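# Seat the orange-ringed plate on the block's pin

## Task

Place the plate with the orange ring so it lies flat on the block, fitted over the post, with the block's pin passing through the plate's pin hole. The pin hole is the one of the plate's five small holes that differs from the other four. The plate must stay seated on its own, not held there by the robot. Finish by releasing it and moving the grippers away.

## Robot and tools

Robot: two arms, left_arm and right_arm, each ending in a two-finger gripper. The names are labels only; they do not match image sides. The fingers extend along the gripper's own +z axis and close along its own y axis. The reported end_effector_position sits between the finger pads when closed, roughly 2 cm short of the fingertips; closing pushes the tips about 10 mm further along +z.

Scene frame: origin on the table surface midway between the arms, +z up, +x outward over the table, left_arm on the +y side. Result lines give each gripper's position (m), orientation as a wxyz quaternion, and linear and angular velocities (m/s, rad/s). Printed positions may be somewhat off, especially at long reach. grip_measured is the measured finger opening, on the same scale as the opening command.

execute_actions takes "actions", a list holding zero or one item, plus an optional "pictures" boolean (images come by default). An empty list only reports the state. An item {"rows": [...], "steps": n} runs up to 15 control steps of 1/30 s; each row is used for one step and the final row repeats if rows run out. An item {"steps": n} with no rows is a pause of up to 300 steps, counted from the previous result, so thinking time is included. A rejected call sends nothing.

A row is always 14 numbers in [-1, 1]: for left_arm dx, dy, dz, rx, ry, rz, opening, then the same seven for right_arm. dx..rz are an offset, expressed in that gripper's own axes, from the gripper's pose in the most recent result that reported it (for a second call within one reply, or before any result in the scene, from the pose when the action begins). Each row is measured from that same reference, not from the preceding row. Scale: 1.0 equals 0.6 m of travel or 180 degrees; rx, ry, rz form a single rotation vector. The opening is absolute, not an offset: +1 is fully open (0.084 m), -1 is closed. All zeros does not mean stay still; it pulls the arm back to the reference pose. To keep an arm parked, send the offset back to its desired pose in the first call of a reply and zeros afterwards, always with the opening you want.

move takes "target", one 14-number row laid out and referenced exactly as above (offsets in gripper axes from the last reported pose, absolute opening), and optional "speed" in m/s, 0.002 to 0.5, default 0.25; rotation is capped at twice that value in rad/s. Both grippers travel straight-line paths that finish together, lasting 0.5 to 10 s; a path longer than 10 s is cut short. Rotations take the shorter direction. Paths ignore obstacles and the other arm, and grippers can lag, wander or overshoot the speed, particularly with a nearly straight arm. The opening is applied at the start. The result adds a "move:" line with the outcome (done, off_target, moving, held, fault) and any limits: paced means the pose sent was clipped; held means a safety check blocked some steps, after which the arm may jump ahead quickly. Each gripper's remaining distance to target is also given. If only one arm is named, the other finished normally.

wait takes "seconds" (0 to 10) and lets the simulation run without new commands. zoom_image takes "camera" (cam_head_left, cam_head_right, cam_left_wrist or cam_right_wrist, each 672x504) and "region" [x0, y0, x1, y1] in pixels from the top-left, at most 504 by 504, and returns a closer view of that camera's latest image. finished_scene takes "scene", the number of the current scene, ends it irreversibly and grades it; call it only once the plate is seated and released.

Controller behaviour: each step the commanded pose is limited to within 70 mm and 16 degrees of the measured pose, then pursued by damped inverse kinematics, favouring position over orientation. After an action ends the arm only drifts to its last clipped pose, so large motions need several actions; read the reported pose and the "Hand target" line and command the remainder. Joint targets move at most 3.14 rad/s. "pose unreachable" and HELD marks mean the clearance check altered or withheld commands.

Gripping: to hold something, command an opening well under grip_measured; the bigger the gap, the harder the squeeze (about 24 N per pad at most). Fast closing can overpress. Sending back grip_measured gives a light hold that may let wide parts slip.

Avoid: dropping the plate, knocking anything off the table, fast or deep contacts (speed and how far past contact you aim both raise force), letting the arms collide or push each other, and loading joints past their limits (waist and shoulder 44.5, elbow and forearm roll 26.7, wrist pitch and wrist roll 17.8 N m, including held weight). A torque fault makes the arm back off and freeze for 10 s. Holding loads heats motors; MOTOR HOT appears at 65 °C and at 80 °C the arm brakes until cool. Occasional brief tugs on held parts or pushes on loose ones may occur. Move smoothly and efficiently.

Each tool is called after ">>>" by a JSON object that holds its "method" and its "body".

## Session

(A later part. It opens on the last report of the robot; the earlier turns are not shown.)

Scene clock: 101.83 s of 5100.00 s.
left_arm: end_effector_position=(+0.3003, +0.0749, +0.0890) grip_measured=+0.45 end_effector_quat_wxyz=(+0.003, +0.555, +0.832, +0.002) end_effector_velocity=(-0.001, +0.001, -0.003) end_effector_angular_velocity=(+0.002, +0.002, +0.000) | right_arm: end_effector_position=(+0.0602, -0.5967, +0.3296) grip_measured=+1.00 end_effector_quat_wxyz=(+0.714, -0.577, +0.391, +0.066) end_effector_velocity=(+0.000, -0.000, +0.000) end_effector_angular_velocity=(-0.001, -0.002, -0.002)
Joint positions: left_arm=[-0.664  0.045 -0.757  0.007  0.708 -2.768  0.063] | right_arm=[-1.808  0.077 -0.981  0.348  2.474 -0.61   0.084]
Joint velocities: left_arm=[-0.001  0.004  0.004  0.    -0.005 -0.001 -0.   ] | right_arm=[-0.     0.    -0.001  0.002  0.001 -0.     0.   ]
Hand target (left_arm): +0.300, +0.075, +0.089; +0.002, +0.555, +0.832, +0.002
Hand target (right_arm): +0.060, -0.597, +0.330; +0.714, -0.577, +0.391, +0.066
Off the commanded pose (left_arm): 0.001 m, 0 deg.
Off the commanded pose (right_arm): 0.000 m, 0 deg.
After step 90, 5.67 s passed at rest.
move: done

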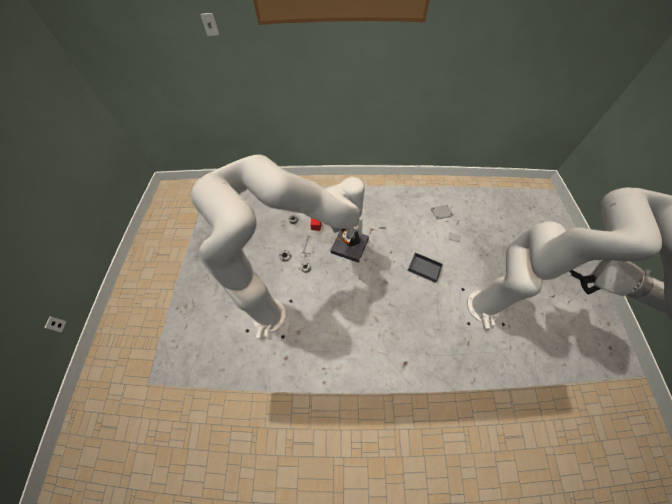

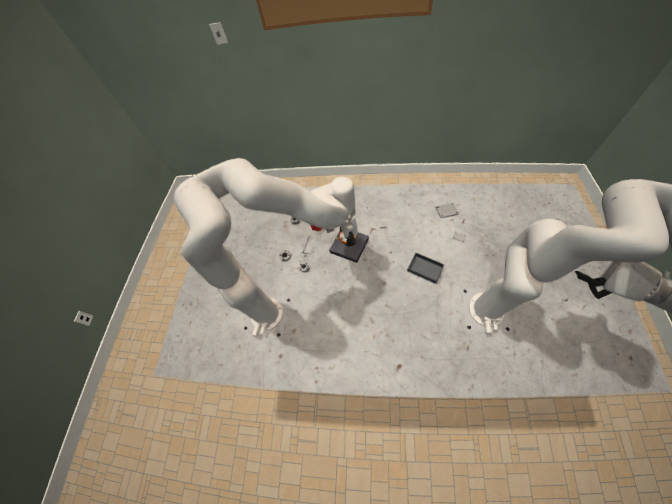

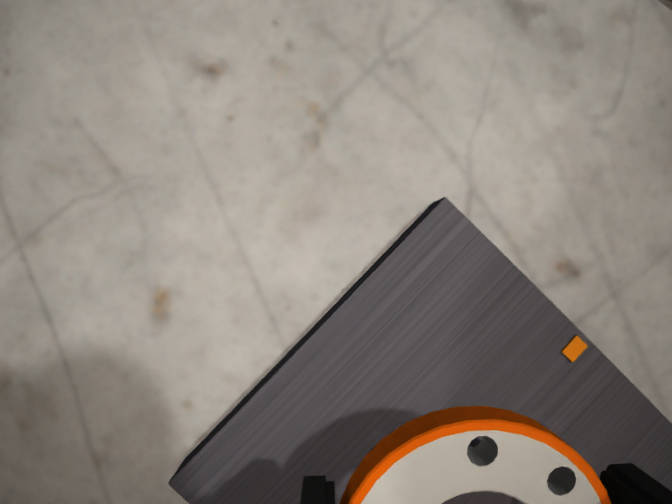

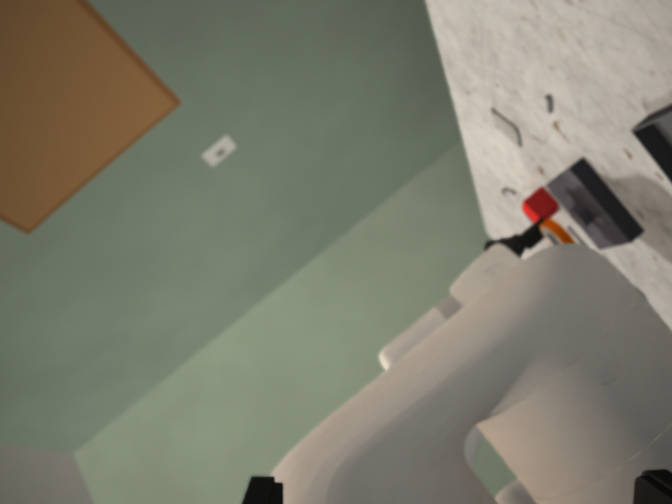

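>>> {"method": "move", "body": {"target": [0.001,0.001,0.042,0,0,0,0.0, 0,0,0,0,0,0,1], "speed": 0.05}}

>>> {"method": "zoom_image", "body": {"camera": "cam_left_wrist", "region": [336, 168, 672, 504]}}

Scene clock: 117.53 s of 5100.00 s.
left_arm: end_effector_position=(+0.3009, +0.0755, +0.0642) grip_measured=+0.45 end_effector_quat_wxyz=(+0.003, +0.555, +0.832, +0.002) end_effector_velocity=(+0.000, -0.001, -0.001) end_effector_angular_velocity=(-0.001, -0.001, -0.001) | right_arm: end_effector_position=(+0.0602, -0.5967, +0.3296) grip_measured=+1.00 end_effector_quat_wxyz=(+0.714, -0.577, +0.391, +0.066) end_effector_velocity=(-0.000, +0.000, +0.000) end_effector_angular_velocity=(-0.000, +0.000, +0.001)
Joint positions: left_arm=[-0.661  0.103 -0.74   0.007  0.632 -2.767  0.063] | right_arm=[-1.808  0.077 -0.981  0.348  2.474 -0.61   0.084]
Joint velocities: left_arm=[-0.     0.004 -0.     0.    -0.006  0.     0.   ] | right_arm=[ 0.  0. -0. -0.  0. -0. -0.]
Hand target (left_arm): +0.301, +0.076, +0.064; +0.003, +0.555, +0.832, +0.002
Hand target (right_arm): +0.060, -0.597, +0.330; +0.714, -0.577, +0.391, +0.066
Off the commanded pose (left_arm): 0.000 m, 0 deg.
Off the commanded pose (right_arm): 0.000 m, 0 deg.
After step 90, 11.87 s passed at rest.
move: done

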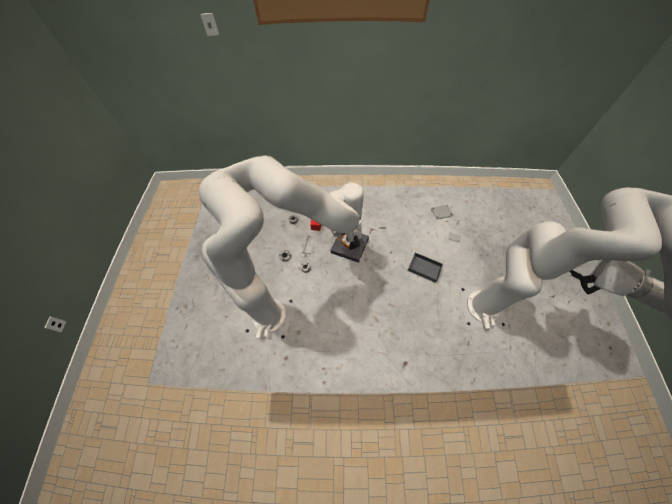

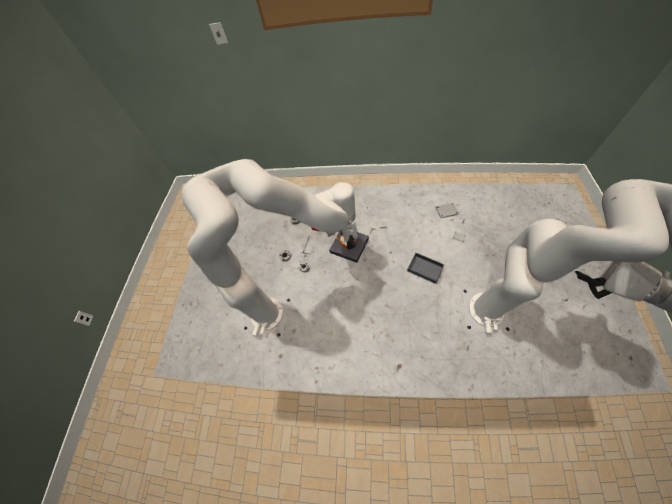

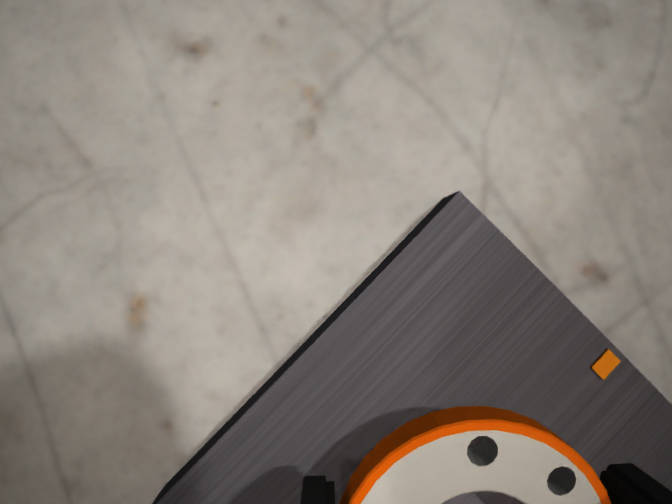

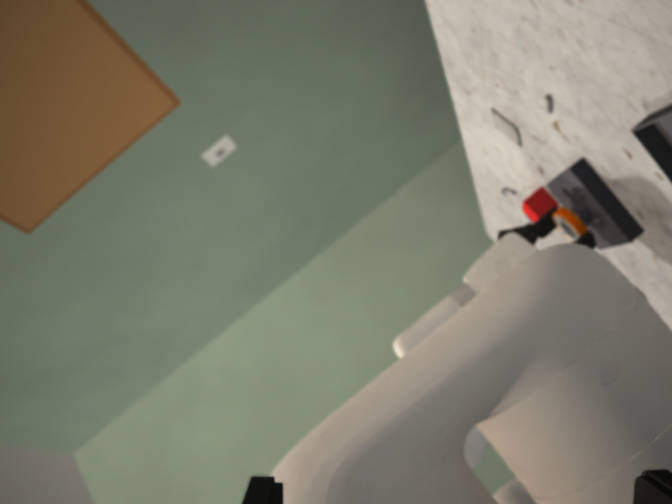

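Region (336, 168, 672, 504) of cam_left_wrist's 672x504 image, scaled by 1.500, with more detail than that image has.

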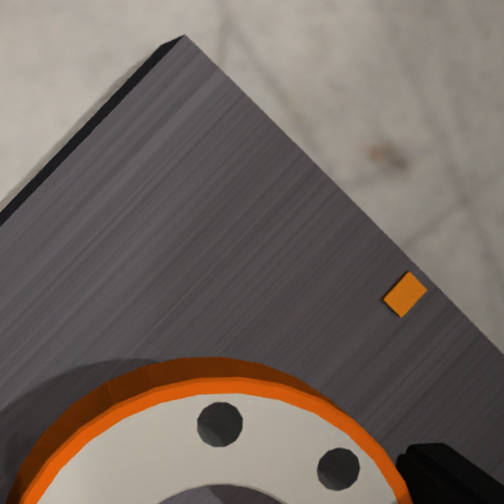

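>>> {"method": "move", "body": {"target": [0.0025,0,0.0,0,0,0.003,0.0, 0,0,0,0,0,0,1], "speed": 0.02}}

>>> {"method": "move", "body": {"target": [0,0,0.027,0,0,0,0.0, 0,0,0,0,0,0,1], "speed": 0.01}}

Scene clock: 126.67 s of 5100.00 s.
left_arm: end_effector_position=(+0.3004, +0.0769, +0.0641) grip_measured=+0.45 end_effector_quat_wxyz=(+0.003, +0.558, +0.830, +0.002) end_effector_velocity=(-0.000, -0.000, +0.000) end_effector_angular_velocity=(+0.000, +0.000, -0.002) | right_arm: end_effector_position=(+0.0602, -0.5967, +0.3296) grip_measured=+1.00 end_effector_quat_wxyz=(+0.714, -0.577, +0.391, +0.066) end_effector_velocity=(-0.000, +0.000, -0.000) end_effector_angular_velocity=(+0.001, +0.001, +0.001)
Joint positions: left_arm=[-0.66   0.099 -0.735  0.007  0.631 -2.756  0.063] | right_arm=[-1.808  0.077 -0.981  0.348  2.474 -0.61   0.084]
Joint velocities: left_arm=[-0.001 -0.001  0.    -0.     0.001  0.001  0.   ] | right_arm=[-0.     0.     0.    -0.002 -0.     0.    -0.   ]
Hand target (left_arm): +0.300, +0.077, +0.064; +0.003, +0.559, +0.829, +0.002
Hand target (right_arm): +0.060, -0.597, +0.330; +0.714, -0.577, +0.391, +0.066
Off the commanded pose (left_arm): 0.000 m, 0 deg.
Off the commanded pose (right_arm): 0.000 m, 0 deg.
After step 90, 5.43 s passed at rest.
move: done

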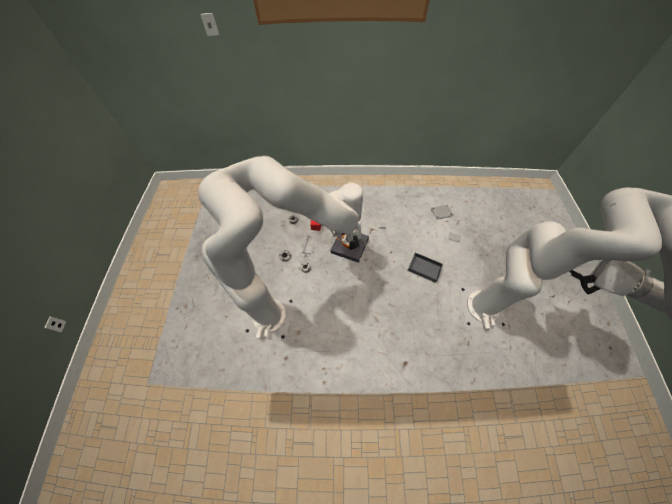

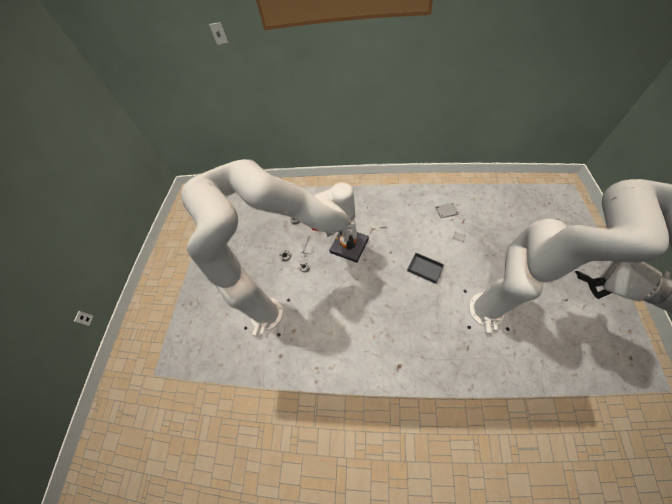

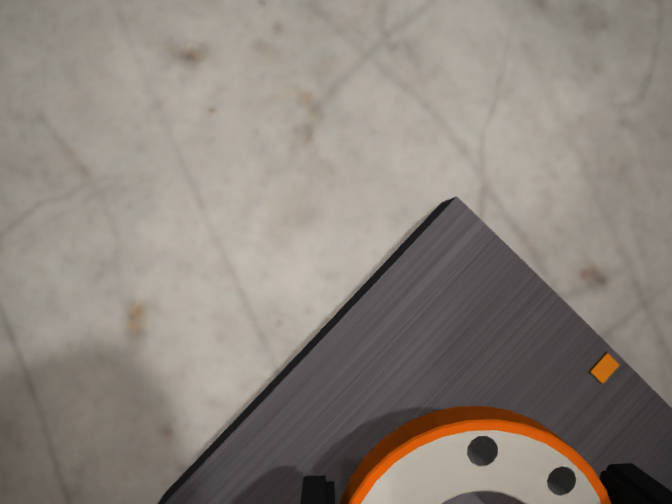

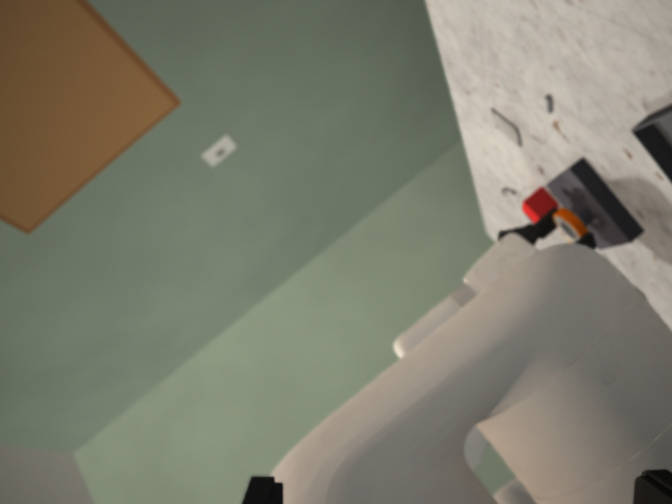

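Scene clock: 128.50 s of 5100.00 s.
left_arm: end_effector_position=(+0.3007, +0.0763, +0.0484) grip_measured=+0.47 end_effector_quat_wxyz=(+0.003, +0.559, +0.829, +0.001) end_effector_velocity=(-0.001, +0.001, -0.001) end_effector_angular_velocity=(+0.005, +0.003, -0.002) | right_arm: end_effector_position=(+0.0602, -0.5967, +0.3296) grip_measured=+1.00 end_effector_quat_wxyz=(+0.714, -0.577, +0.391, +0.066) end_effector_velocity=(+0.000, -0.000, -0.001) end_effector_angular_velocity=(-0.002, +0.001, +0.001)
Joint positions: left_arm=[-0.661  0.141 -0.729  0.008  0.583 -2.757  0.064] | right_arm=[-1.808  0.077 -0.981  0.348  2.474 -0.61   0.084]
Joint velocities: left_arm=[ 0.     0.002  0.     0.002  0.003  0.001 -0.002] | right_arm=[ 0.001  0.     0.     0.    -0.002  0.     0.   ]
Hand target (left_arm): +0.300, +0.077, +0.048; +0.003, +0.558, +0.830, +0.002
Hand target (right_arm): +0.060, -0.597, +0.330; +0.714, -0.577, +0.391, +0.066
Off the commanded pose (left_arm): 0.001 m, 0 deg.
Off the commanded pose (right_arm): 0.000 m, 0 deg.
move: done

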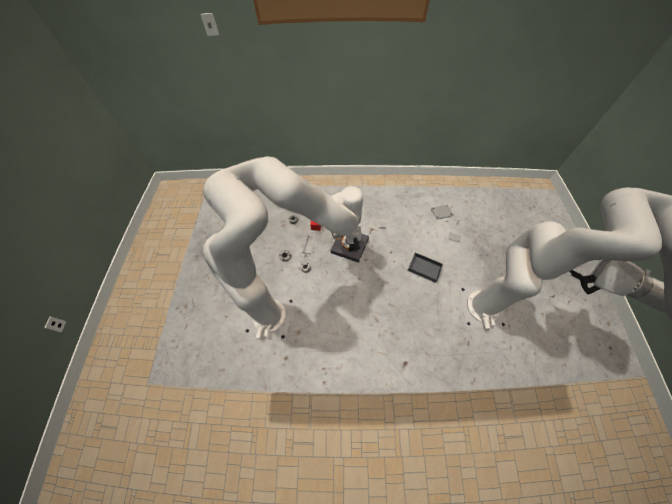

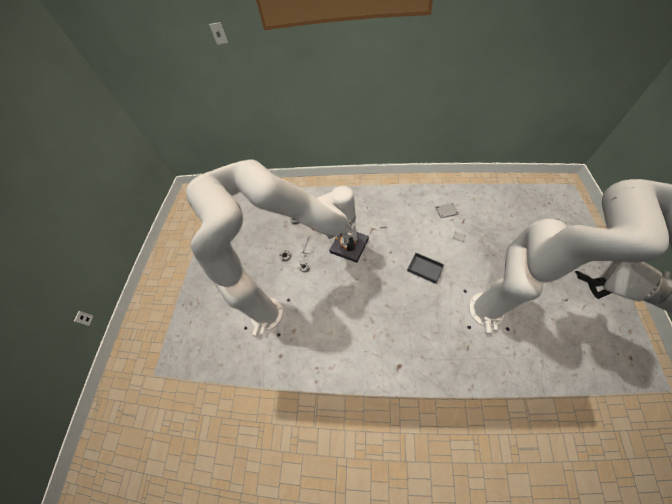

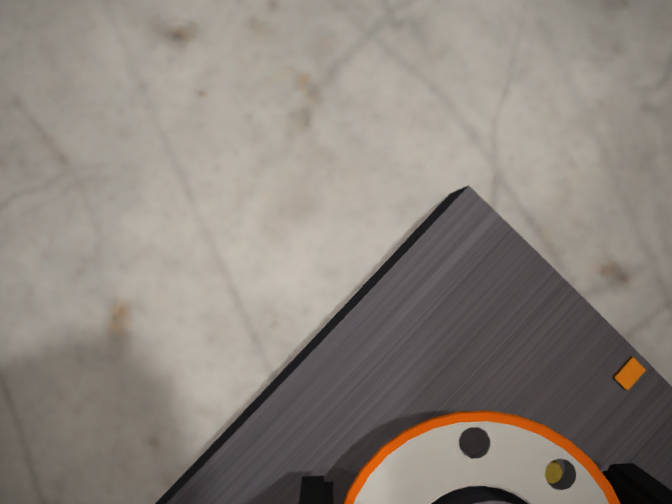

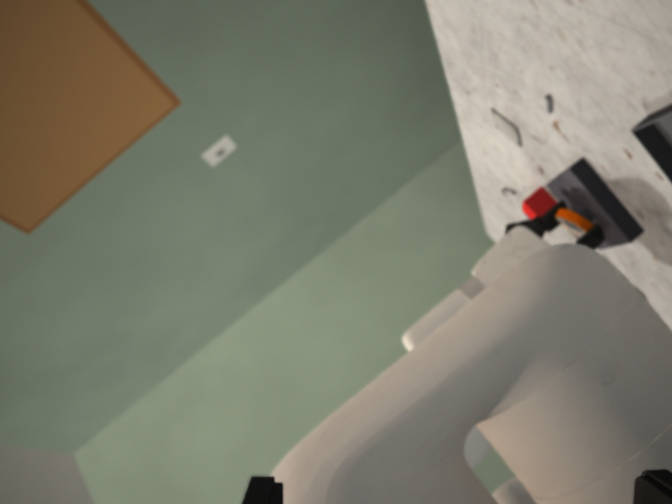

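>>> {"method": "move", "body": {"target": [-0.003,0,0.0,0,0,0,0.0, 0,0,0,0,0,0,1], "speed": 0.01}}

>>> {"method": "zoom_image", "body": {"camera": "cam_left_wrist", "region": [300, 380, 672, 504]}}

Scene clock: 132.67 s of 5100.00 s.
left_arm: end_effector_position=(+0.3008, +0.0761, +0.0476) grip_measured=+0.47 end_effector_quat_wxyz=(+0.002, +0.558, +0.830, +0.002) end_effector_velocity=(-0.000, -0.001, -0.001) end_effector_angular_velocity=(-0.001, +0.000, +0.001) | right_arm: end_effector_position=(+0.0602, -0.5967, +0.3296) grip_measured=+1.00 end_effector_quat_wxyz=(+0.714, -0.577, +0.391, +0.066) end_effector_velocity=(+0.000, -0.000, +0.000) end_effector_angular_velocity=(+0.001, -0.001, -0.002)
Joint positions: left_arm=[-0.661  0.145 -0.734  0.008  0.586 -2.758  0.064] | right_arm=[-1.808  0.077 -0.981  0.348  2.474 -0.61   0.084]
Joint velocities: left_arm=[-0.001  0.003 -0.001 -0.002 -0.002 -0.001 -0.003] | right_arm=[-0.001  0.     0.001  0.002  0.     0.    -0.   ]
Hand target (left_arm): +0.301, +0.075, +0.048; +0.003, +0.559, +0.829, +0.001
Hand target (right_arm): +0.060, -0.597, +0.330; +0.714, -0.577, +0.391, +0.066
Off the commanded pose (left_arm): 0.002 m, 0 deg.
Off the commanded pose (right_arm): 0.000 m, 0 deg.
After step 90, 0.47 s passed at rest.
move: done

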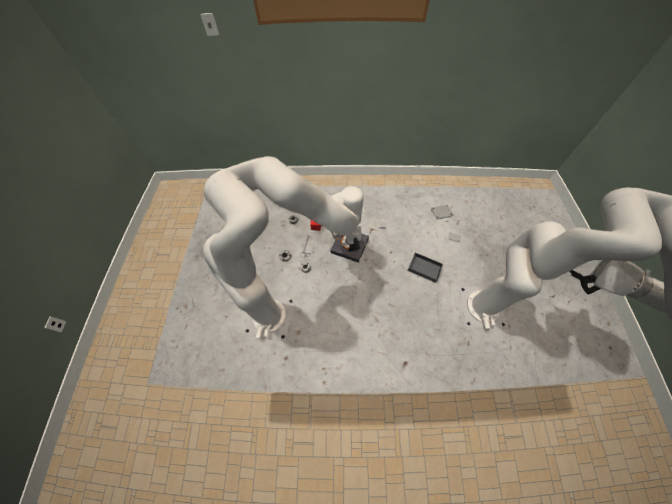

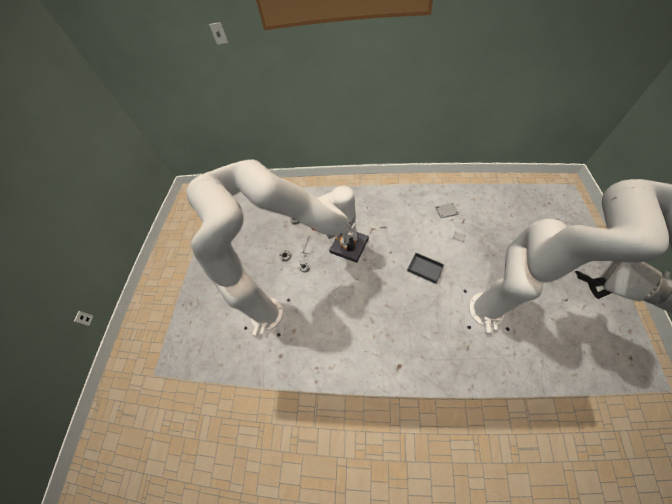

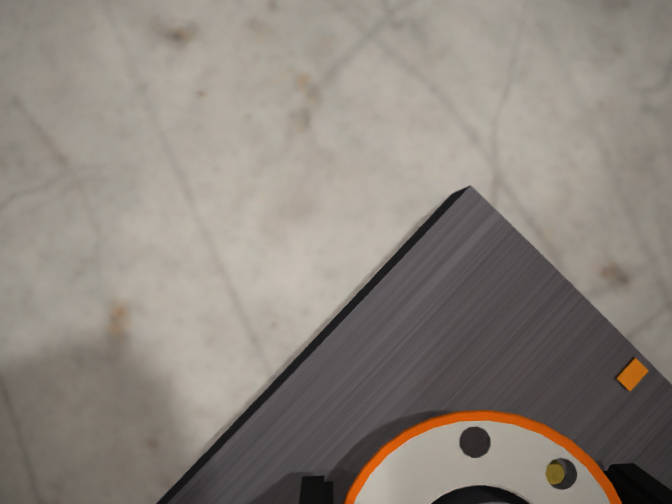

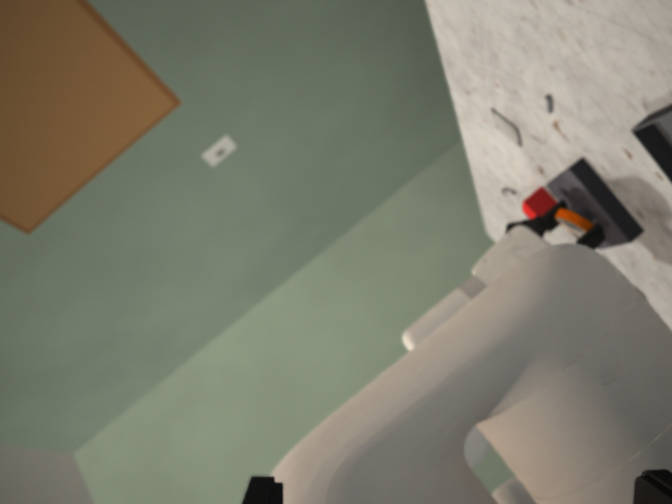

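Region (300, 380, 672, 504) of cam_left_wrist's 672x504 image, scaled by 1.355, with more detail than that image has.

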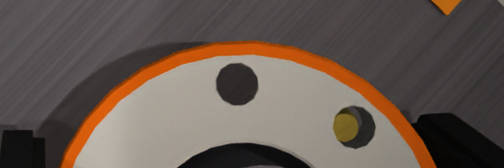

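>>> {"method": "move", "body": {"target": [0,0,0.0,0,0,0,1.0, 0,0,0,0,0,0,1], "speed": 0.02}}

>>> {"method": "move", "body": {"target": [-0.05,0.0,-0.12,0,0,0,1.0, 0,0,0,0,0,0,1], "speed": 0.1}}

Scene clock: 134.93 s of 5100.00 s.
left_arm: end_effector_position=(+0.3008, +0.0761, +0.0476) grip_measured=+1.00 end_effector_quat_wxyz=(+0.002, +0.558, +0.830, +0.002) end_effector_velocity=(+0.001, +0.000, +0.000) end_effector_angular_velocity=(-0.000, -0.000, +0.001) | right_arm: end_effector_position=(+0.0602, -0.5967, +0.3296) grip_measured=+1.00 end_effector_quat_wxyz=(+0.714, -0.577, +0.391, +0.066) end_effector_velocity=(-0.001, +0.000, -0.000) end_effector_angular_velocity=(-0.000, +0.002, +0.000)
Joint positions: left_arm=[-0.661  0.145 -0.734  0.008  0.586 -2.758  0.084] | right_arm=[-1.808  0.077 -0.981  0.348  2.474 -0.61   0.084]
Joint velocities: left_arm=[ 0.001 -0.    -0.001  0.     0.001  0.     0.   ] | right_arm=[-0.001 -0.     0.    -0.002 -0.001  0.     0.   ]
Hand target (left_arm): +0.301, +0.076, +0.048; +0.002, +0.558, +0.830, +0.002
Hand target (right_arm): +0.060, -0.597, +0.330; +0.714, -0.577, +0.391, +0.066
Off the commanded pose (left_arm): 0.000 m, 0 deg.
Off the commanded pose (right_arm): 0.000 m, 0 deg.
move: done

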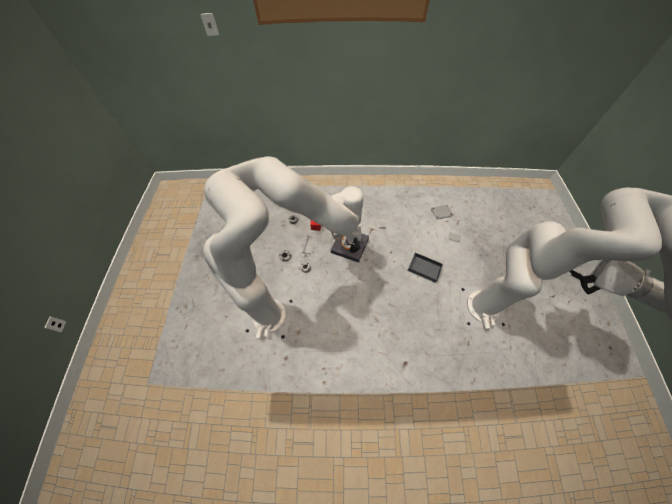

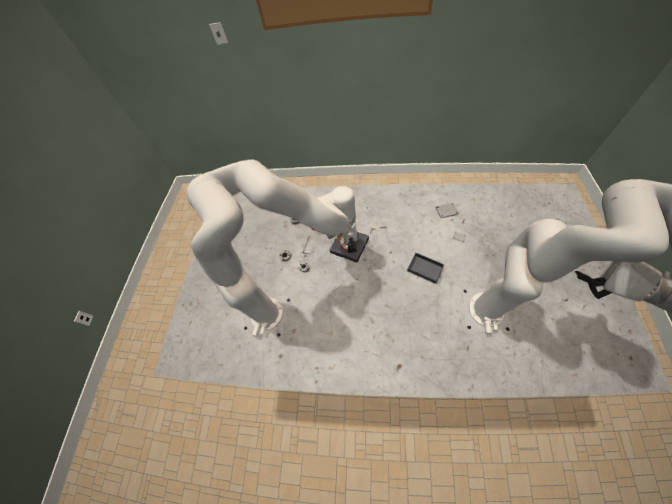

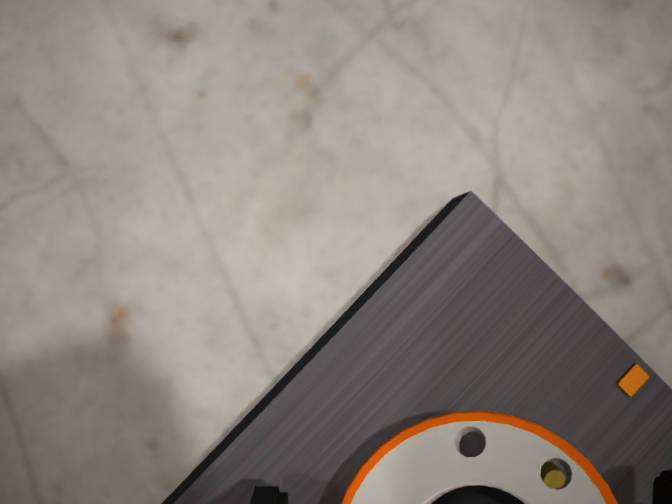

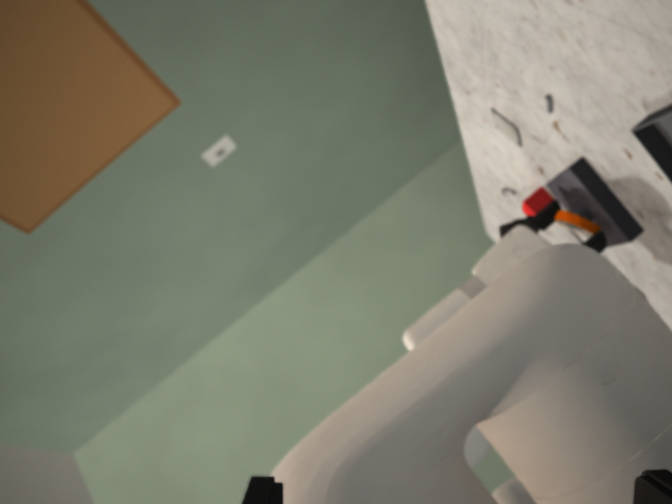

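Scene clock: 136.07 s of 5100.00 s.
left_arm: end_effector_position=(+0.3115, +0.0486, +0.1189) grip_measured=+1.00 end_effector_quat_wxyz=(+0.001, +0.558, +0.830, +0.002) end_effector_velocity=(+0.000, -0.001, +0.002) end_effector_angular_velocity=(+0.002, +0.002, +0.001) | right_arm: end_effector_position=(+0.0602, -0.5967, +0.3296) grip_measured=+1.00 end_effector_quat_wxyz=(+0.714, -0.577, +0.391, +0.066) end_effector_velocity=(+0.000, -0.000, +0.000) end_effector_angular_velocity=(-0.000, -0.001, +0.000)
Joint positions: left_arm=[-0.687  0.068 -0.889  0.006  0.819 -2.782  0.084] | right_arm=[-1.808  0.077 -0.981  0.348  2.474 -0.61   0.084]
Joint velocities: left_arm=[-0.001 -0.001 -0.007 -0.     0.011 -0.002  0.   ] | right_arm=[ 0.     0.    -0.     0.     0.001 -0.001  0.   ]
Hand target (left_arm): +0.312, +0.048, +0.120; +0.002, +0.558, +0.830, +0.002
Hand target (right_arm): +0.060, -0.597, +0.330; +0.714, -0.577, +0.391, +0.066
Off the commanded pose (left_arm): 0.001 m, 0 deg.
Off the commanded pose (right_arm): 0.000 m, 0 deg.
move: done

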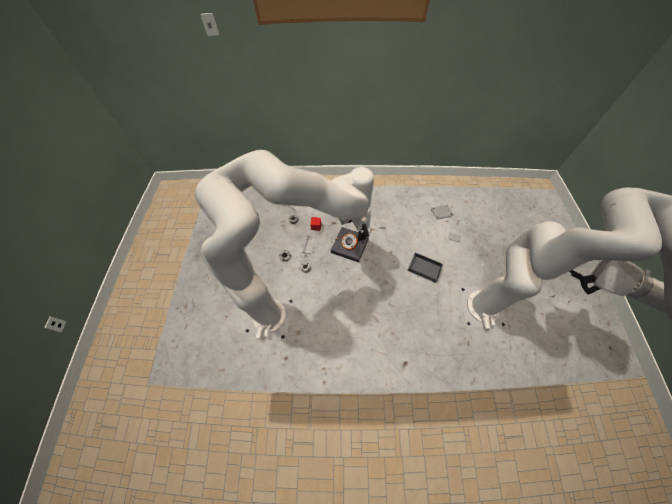

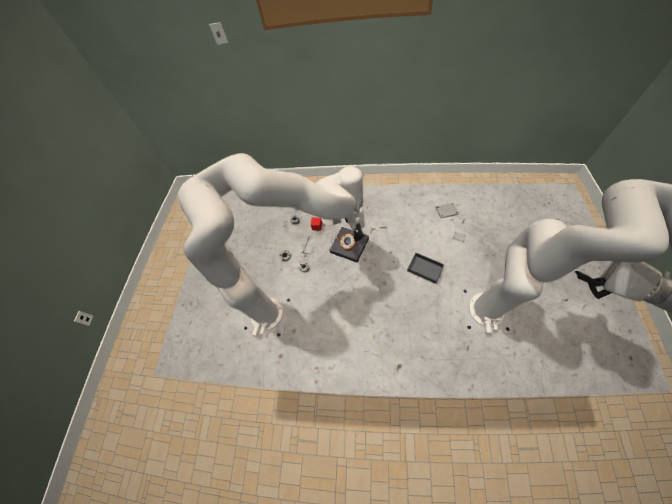

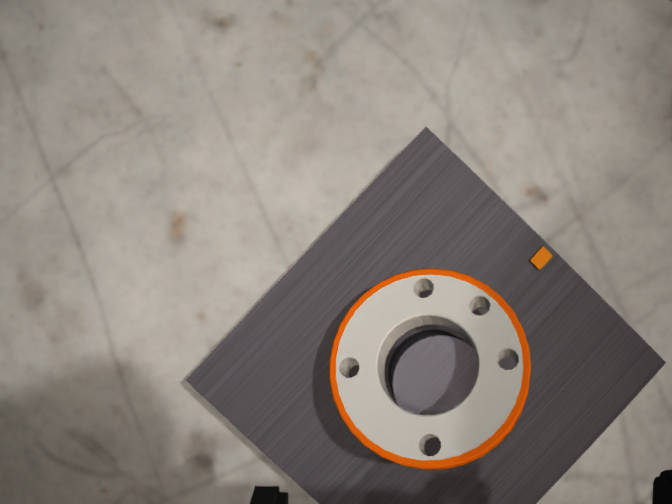

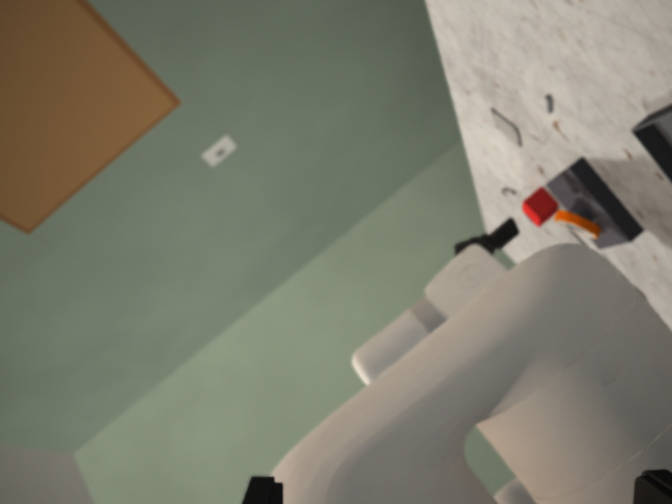

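>>> {"method": "zoom_image", "body": {"camera": "cam_left_wrist", "region": [300, 240, 560, 490]}}

Region (300, 240, 560, 490) of cam_left_wrist's 672x504 image, scaled by 1.938, with more detail than that image has; it fills the top 485 rows of this view, and the rest is white.

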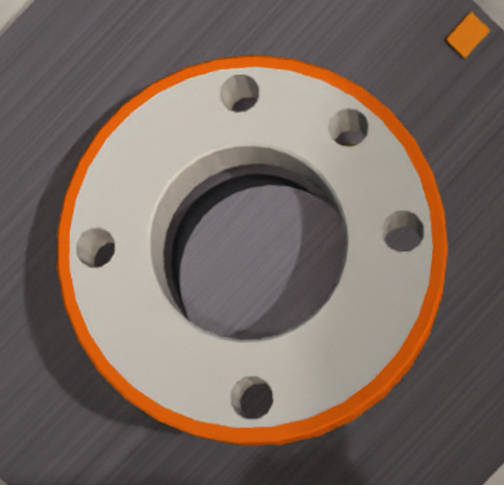

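>>> {"method": "move", "body": {"target": [0.0575,-0.008,0.114,0,0,0,1.0, 0,0,0,0,0,0,1], "speed": 0.08}}

>>> {"method": "move", "body": {"target": [0,0,0,0,0,0,0.1, 0,0,0,0,0,0,1], "speed": 0.05}}

>>> {"method": "move", "body": {"target": [0,0,-0.06,0,0,0,0.1, 0,0,0,0,0,0,1], "speed": 0.05}}

Scene clock: 173.93 s of 5100.00 s.
left_arm: end_effector_position=(+0.2946, +0.0785, +0.0510) grip_measured=+1.00 end_effector_quat_wxyz=(+0.002, +0.558, +0.830, +0.002) end_effector_velocity=(-0.001, +0.001, -0.002) end_effector_angular_velocity=(-0.001, -0.000, +0.001) | right_arm: end_effector_position=(+0.0602, -0.5967, +0.3296) grip_measured=+1.00 end_effector_quat_wxyz=(+0.714, -0.577, +0.391, +0.066) end_effector_velocity=(+0.000, -0.000, -0.000) end_effector_angular_velocity=(-0.001, -0.000, -0.001)
Joint positions: left_arm=[-0.667  0.119 -0.712  0.008  0.591 -2.765  0.084] | right_arm=[-1.808  0.077 -0.981  0.348  2.474 -0.61   0.084]
Joint velocities: left_arm=[ 0.     0.002  0.006 -0.001 -0.009  0.    -0.   ] | right_arm=[ 0.     0.     0.     0.001 -0.002 -0.     0.   ]
Hand target (left_arm): +0.294, +0.079, +0.051; +0.001, +0.558, +0.830, +0.002
Hand target (right_arm): +0.060, -0.597, +0.330; +0.714, -0.577, +0.391, +0.066
Off the commanded pose (left_arm): 0.001 m, 0 deg.
Off the commanded pose (right_arm): 0.000 m, 0 deg.
After step 90, 33.53 s passed at rest.
move: done

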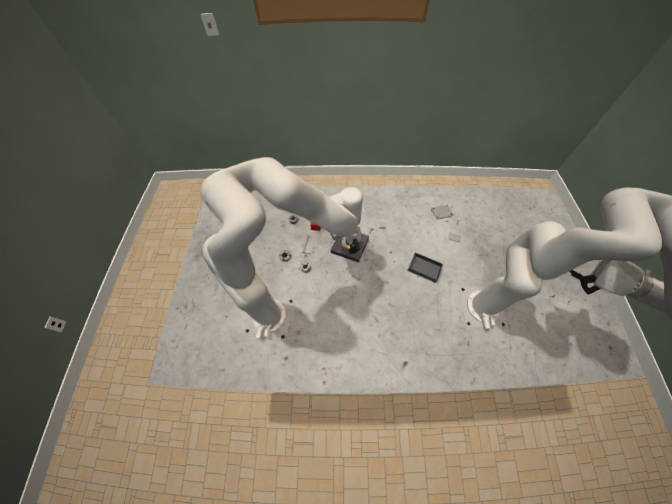

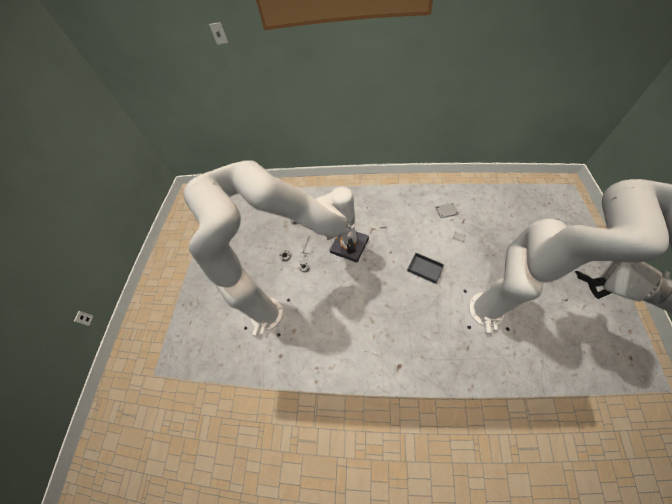

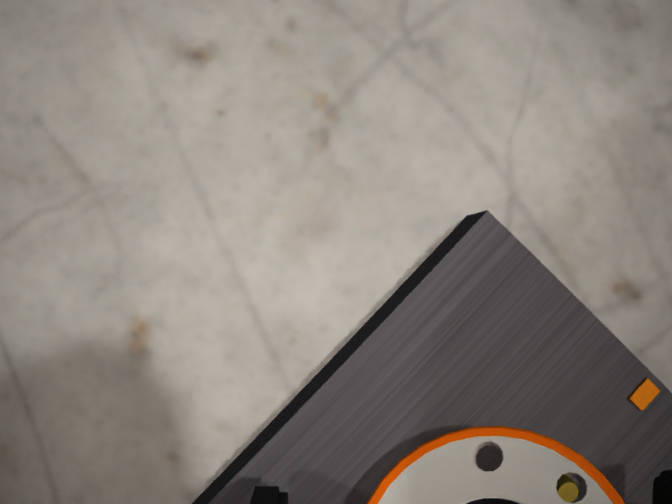

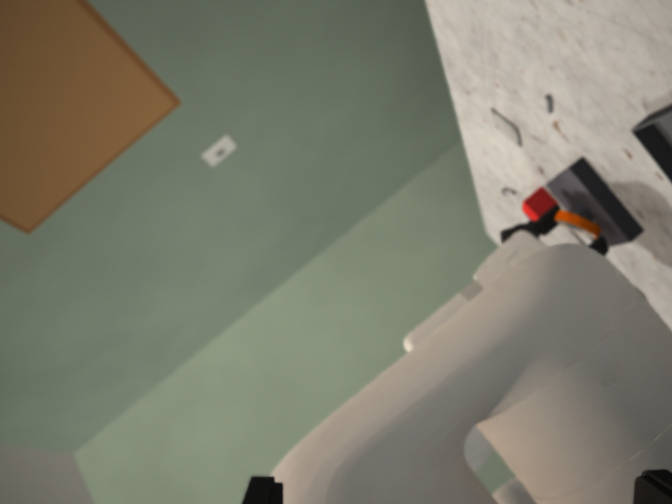

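Scene clock: 174.43 s of 5100.00 s.
left_arm: end_effector_position=(+0.2949, +0.0783, +0.0514) grip_measured=+0.46 end_effector_quat_wxyz=(+0.002, +0.558, +0.830, +0.002) end_effector_velocity=(+0.000, -0.000, +0.000) end_effector_angular_velocity=(-0.000, -0.001, -0.000) | right_arm: end_effector_position=(+0.0602, -0.5967, +0.3296) grip_measured=+1.00 end_effector_quat_wxyz=(+0.714, -0.577, +0.391, +0.066) end_effector_velocity=(-0.000, +0.000, -0.000) end_effector_angular_velocity=(+0.000, +0.000, +0.001)
Joint positions: left_arm=[-0.667  0.119 -0.713  0.008  0.59  -2.765  0.063] | right_arm=[-1.808  0.077 -0.981  0.348  2.474 -0.61   0.084]
Joint velocities: left_arm=[-0.    -0.     0.     0.001 -0.001 -0.001  0.   ] | right_arm=[ 0.    -0.     0.    -0.001  0.    -0.    -0.   ]
Hand target (left_arm): +0.295, +0.079, +0.051; +0.002, +0.558, +0.830, +0.002
Hand target (right_arm): +0.060, -0.597, +0.330; +0.714, -0.577, +0.391, +0.066
Off the commanded pose (left_arm): 0.001 m, 0 deg.
Off the commanded pose (right_arm): 0.000 m, 0 deg.
move: done

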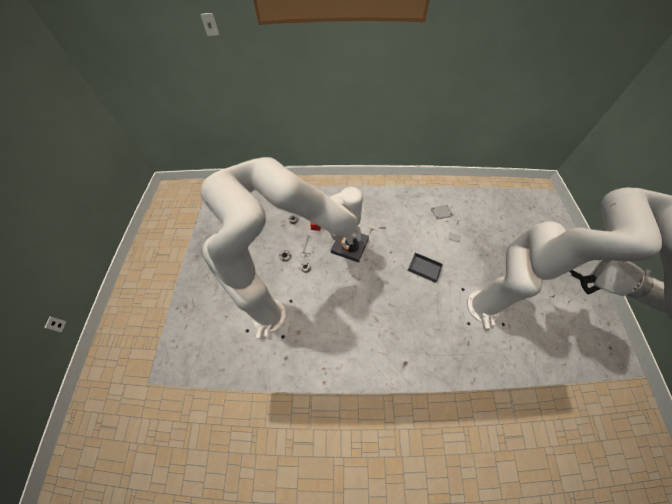

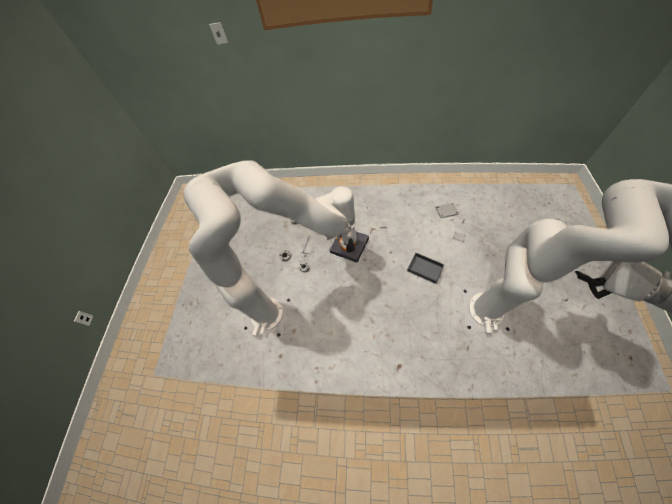

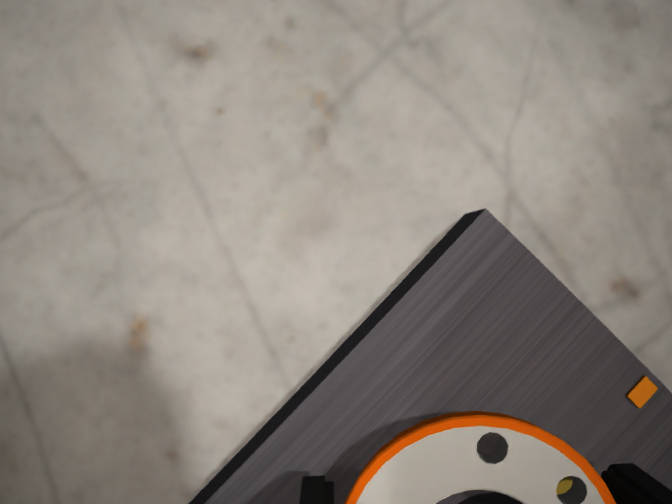

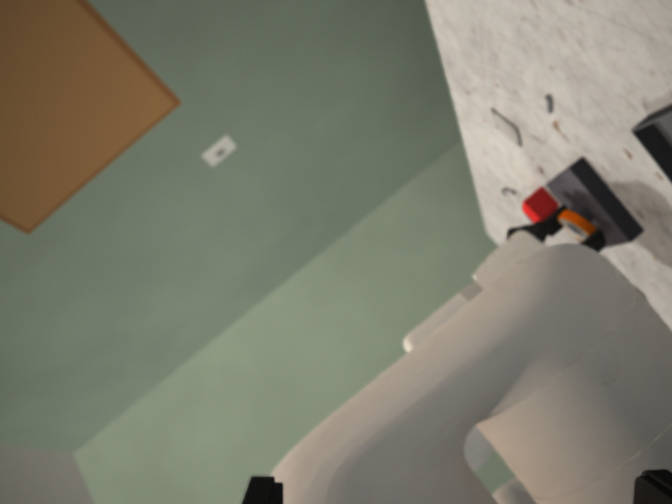

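Scene clock: 175.50 s of 5100.00 s.
left_arm: end_effector_position=(+0.2946, +0.0784, +0.0870) grip_measured=+0.46 end_effector_quat_wxyz=(+0.002, +0.558, +0.830, +0.002) end_effector_velocity=(+0.000, +0.000, +0.002) end_effector_angular_velocity=(+0.000, -0.001, +0.000) | right_arm: end_effector_position=(+0.0602, -0.5967, +0.3296) grip_measured=+1.00 end_effector_quat_wxyz=(+0.714, -0.577, +0.391, +0.066) end_effector_velocity=(-0.000, -0.000, +0.000) end_effector_angular_velocity=(+0.000, -0.001, -0.000)
Joint positions: left_arm=[-0.668  0.031 -0.733  0.007  0.699 -2.764  0.063] | right_arm=[-1.808  0.077 -0.981  0.348  2.474 -0.61   0.084]
Joint velocities: left_arm=[ 0.    -0.004 -0.001  0.001  0.005 -0.001 -0.   ] | right_arm=[-0.     0.    -0.     0.     0.001 -0.    -0.   ]
Hand target (left_arm): +0.295, +0.078, +0.087; +0.002, +0.558, +0.830, +0.002
Hand target (right_arm): +0.060, -0.597, +0.330; +0.714, -0.577, +0.391, +0.066
Off the commanded pose (left_arm): 0.000 m, 0 deg.
Off the commanded pose (right_arm): 0.000 m, 0 deg.
move: done

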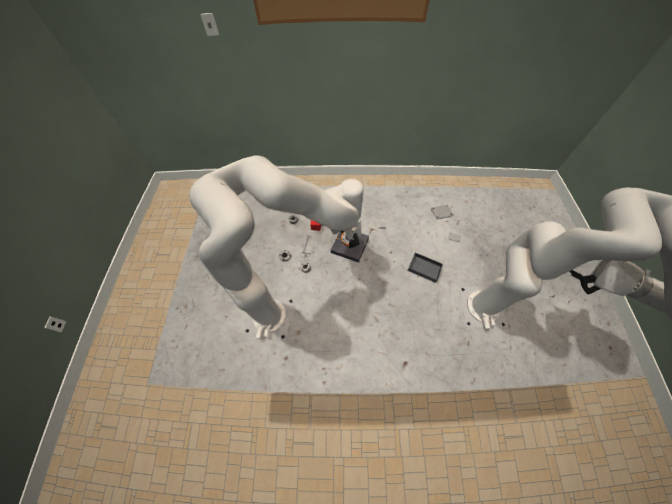

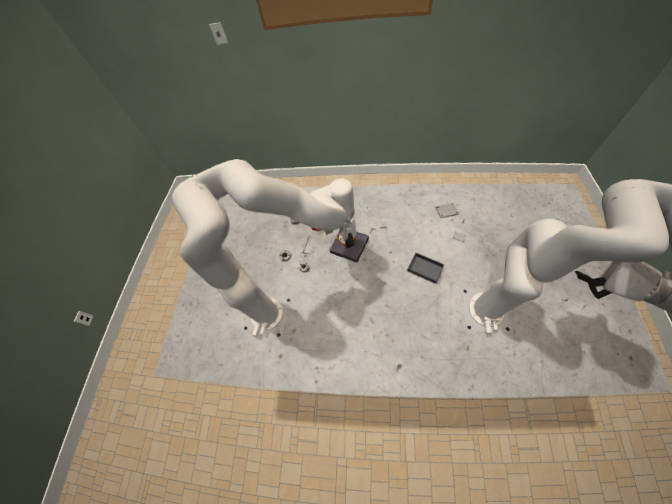

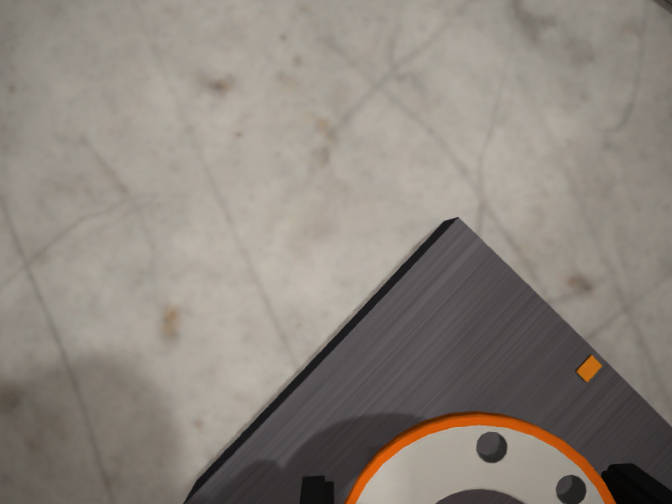

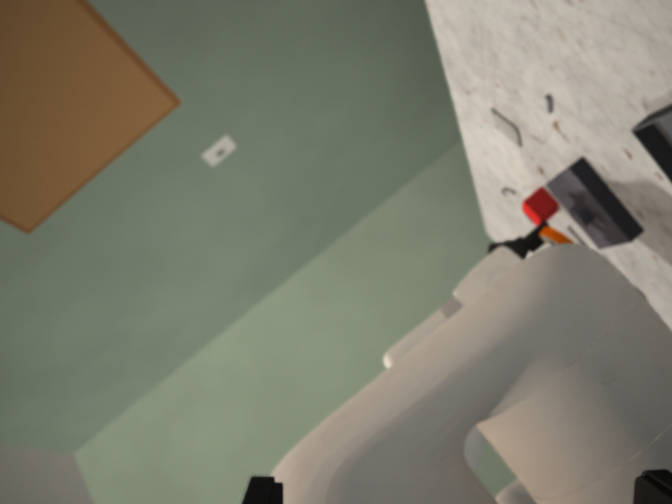

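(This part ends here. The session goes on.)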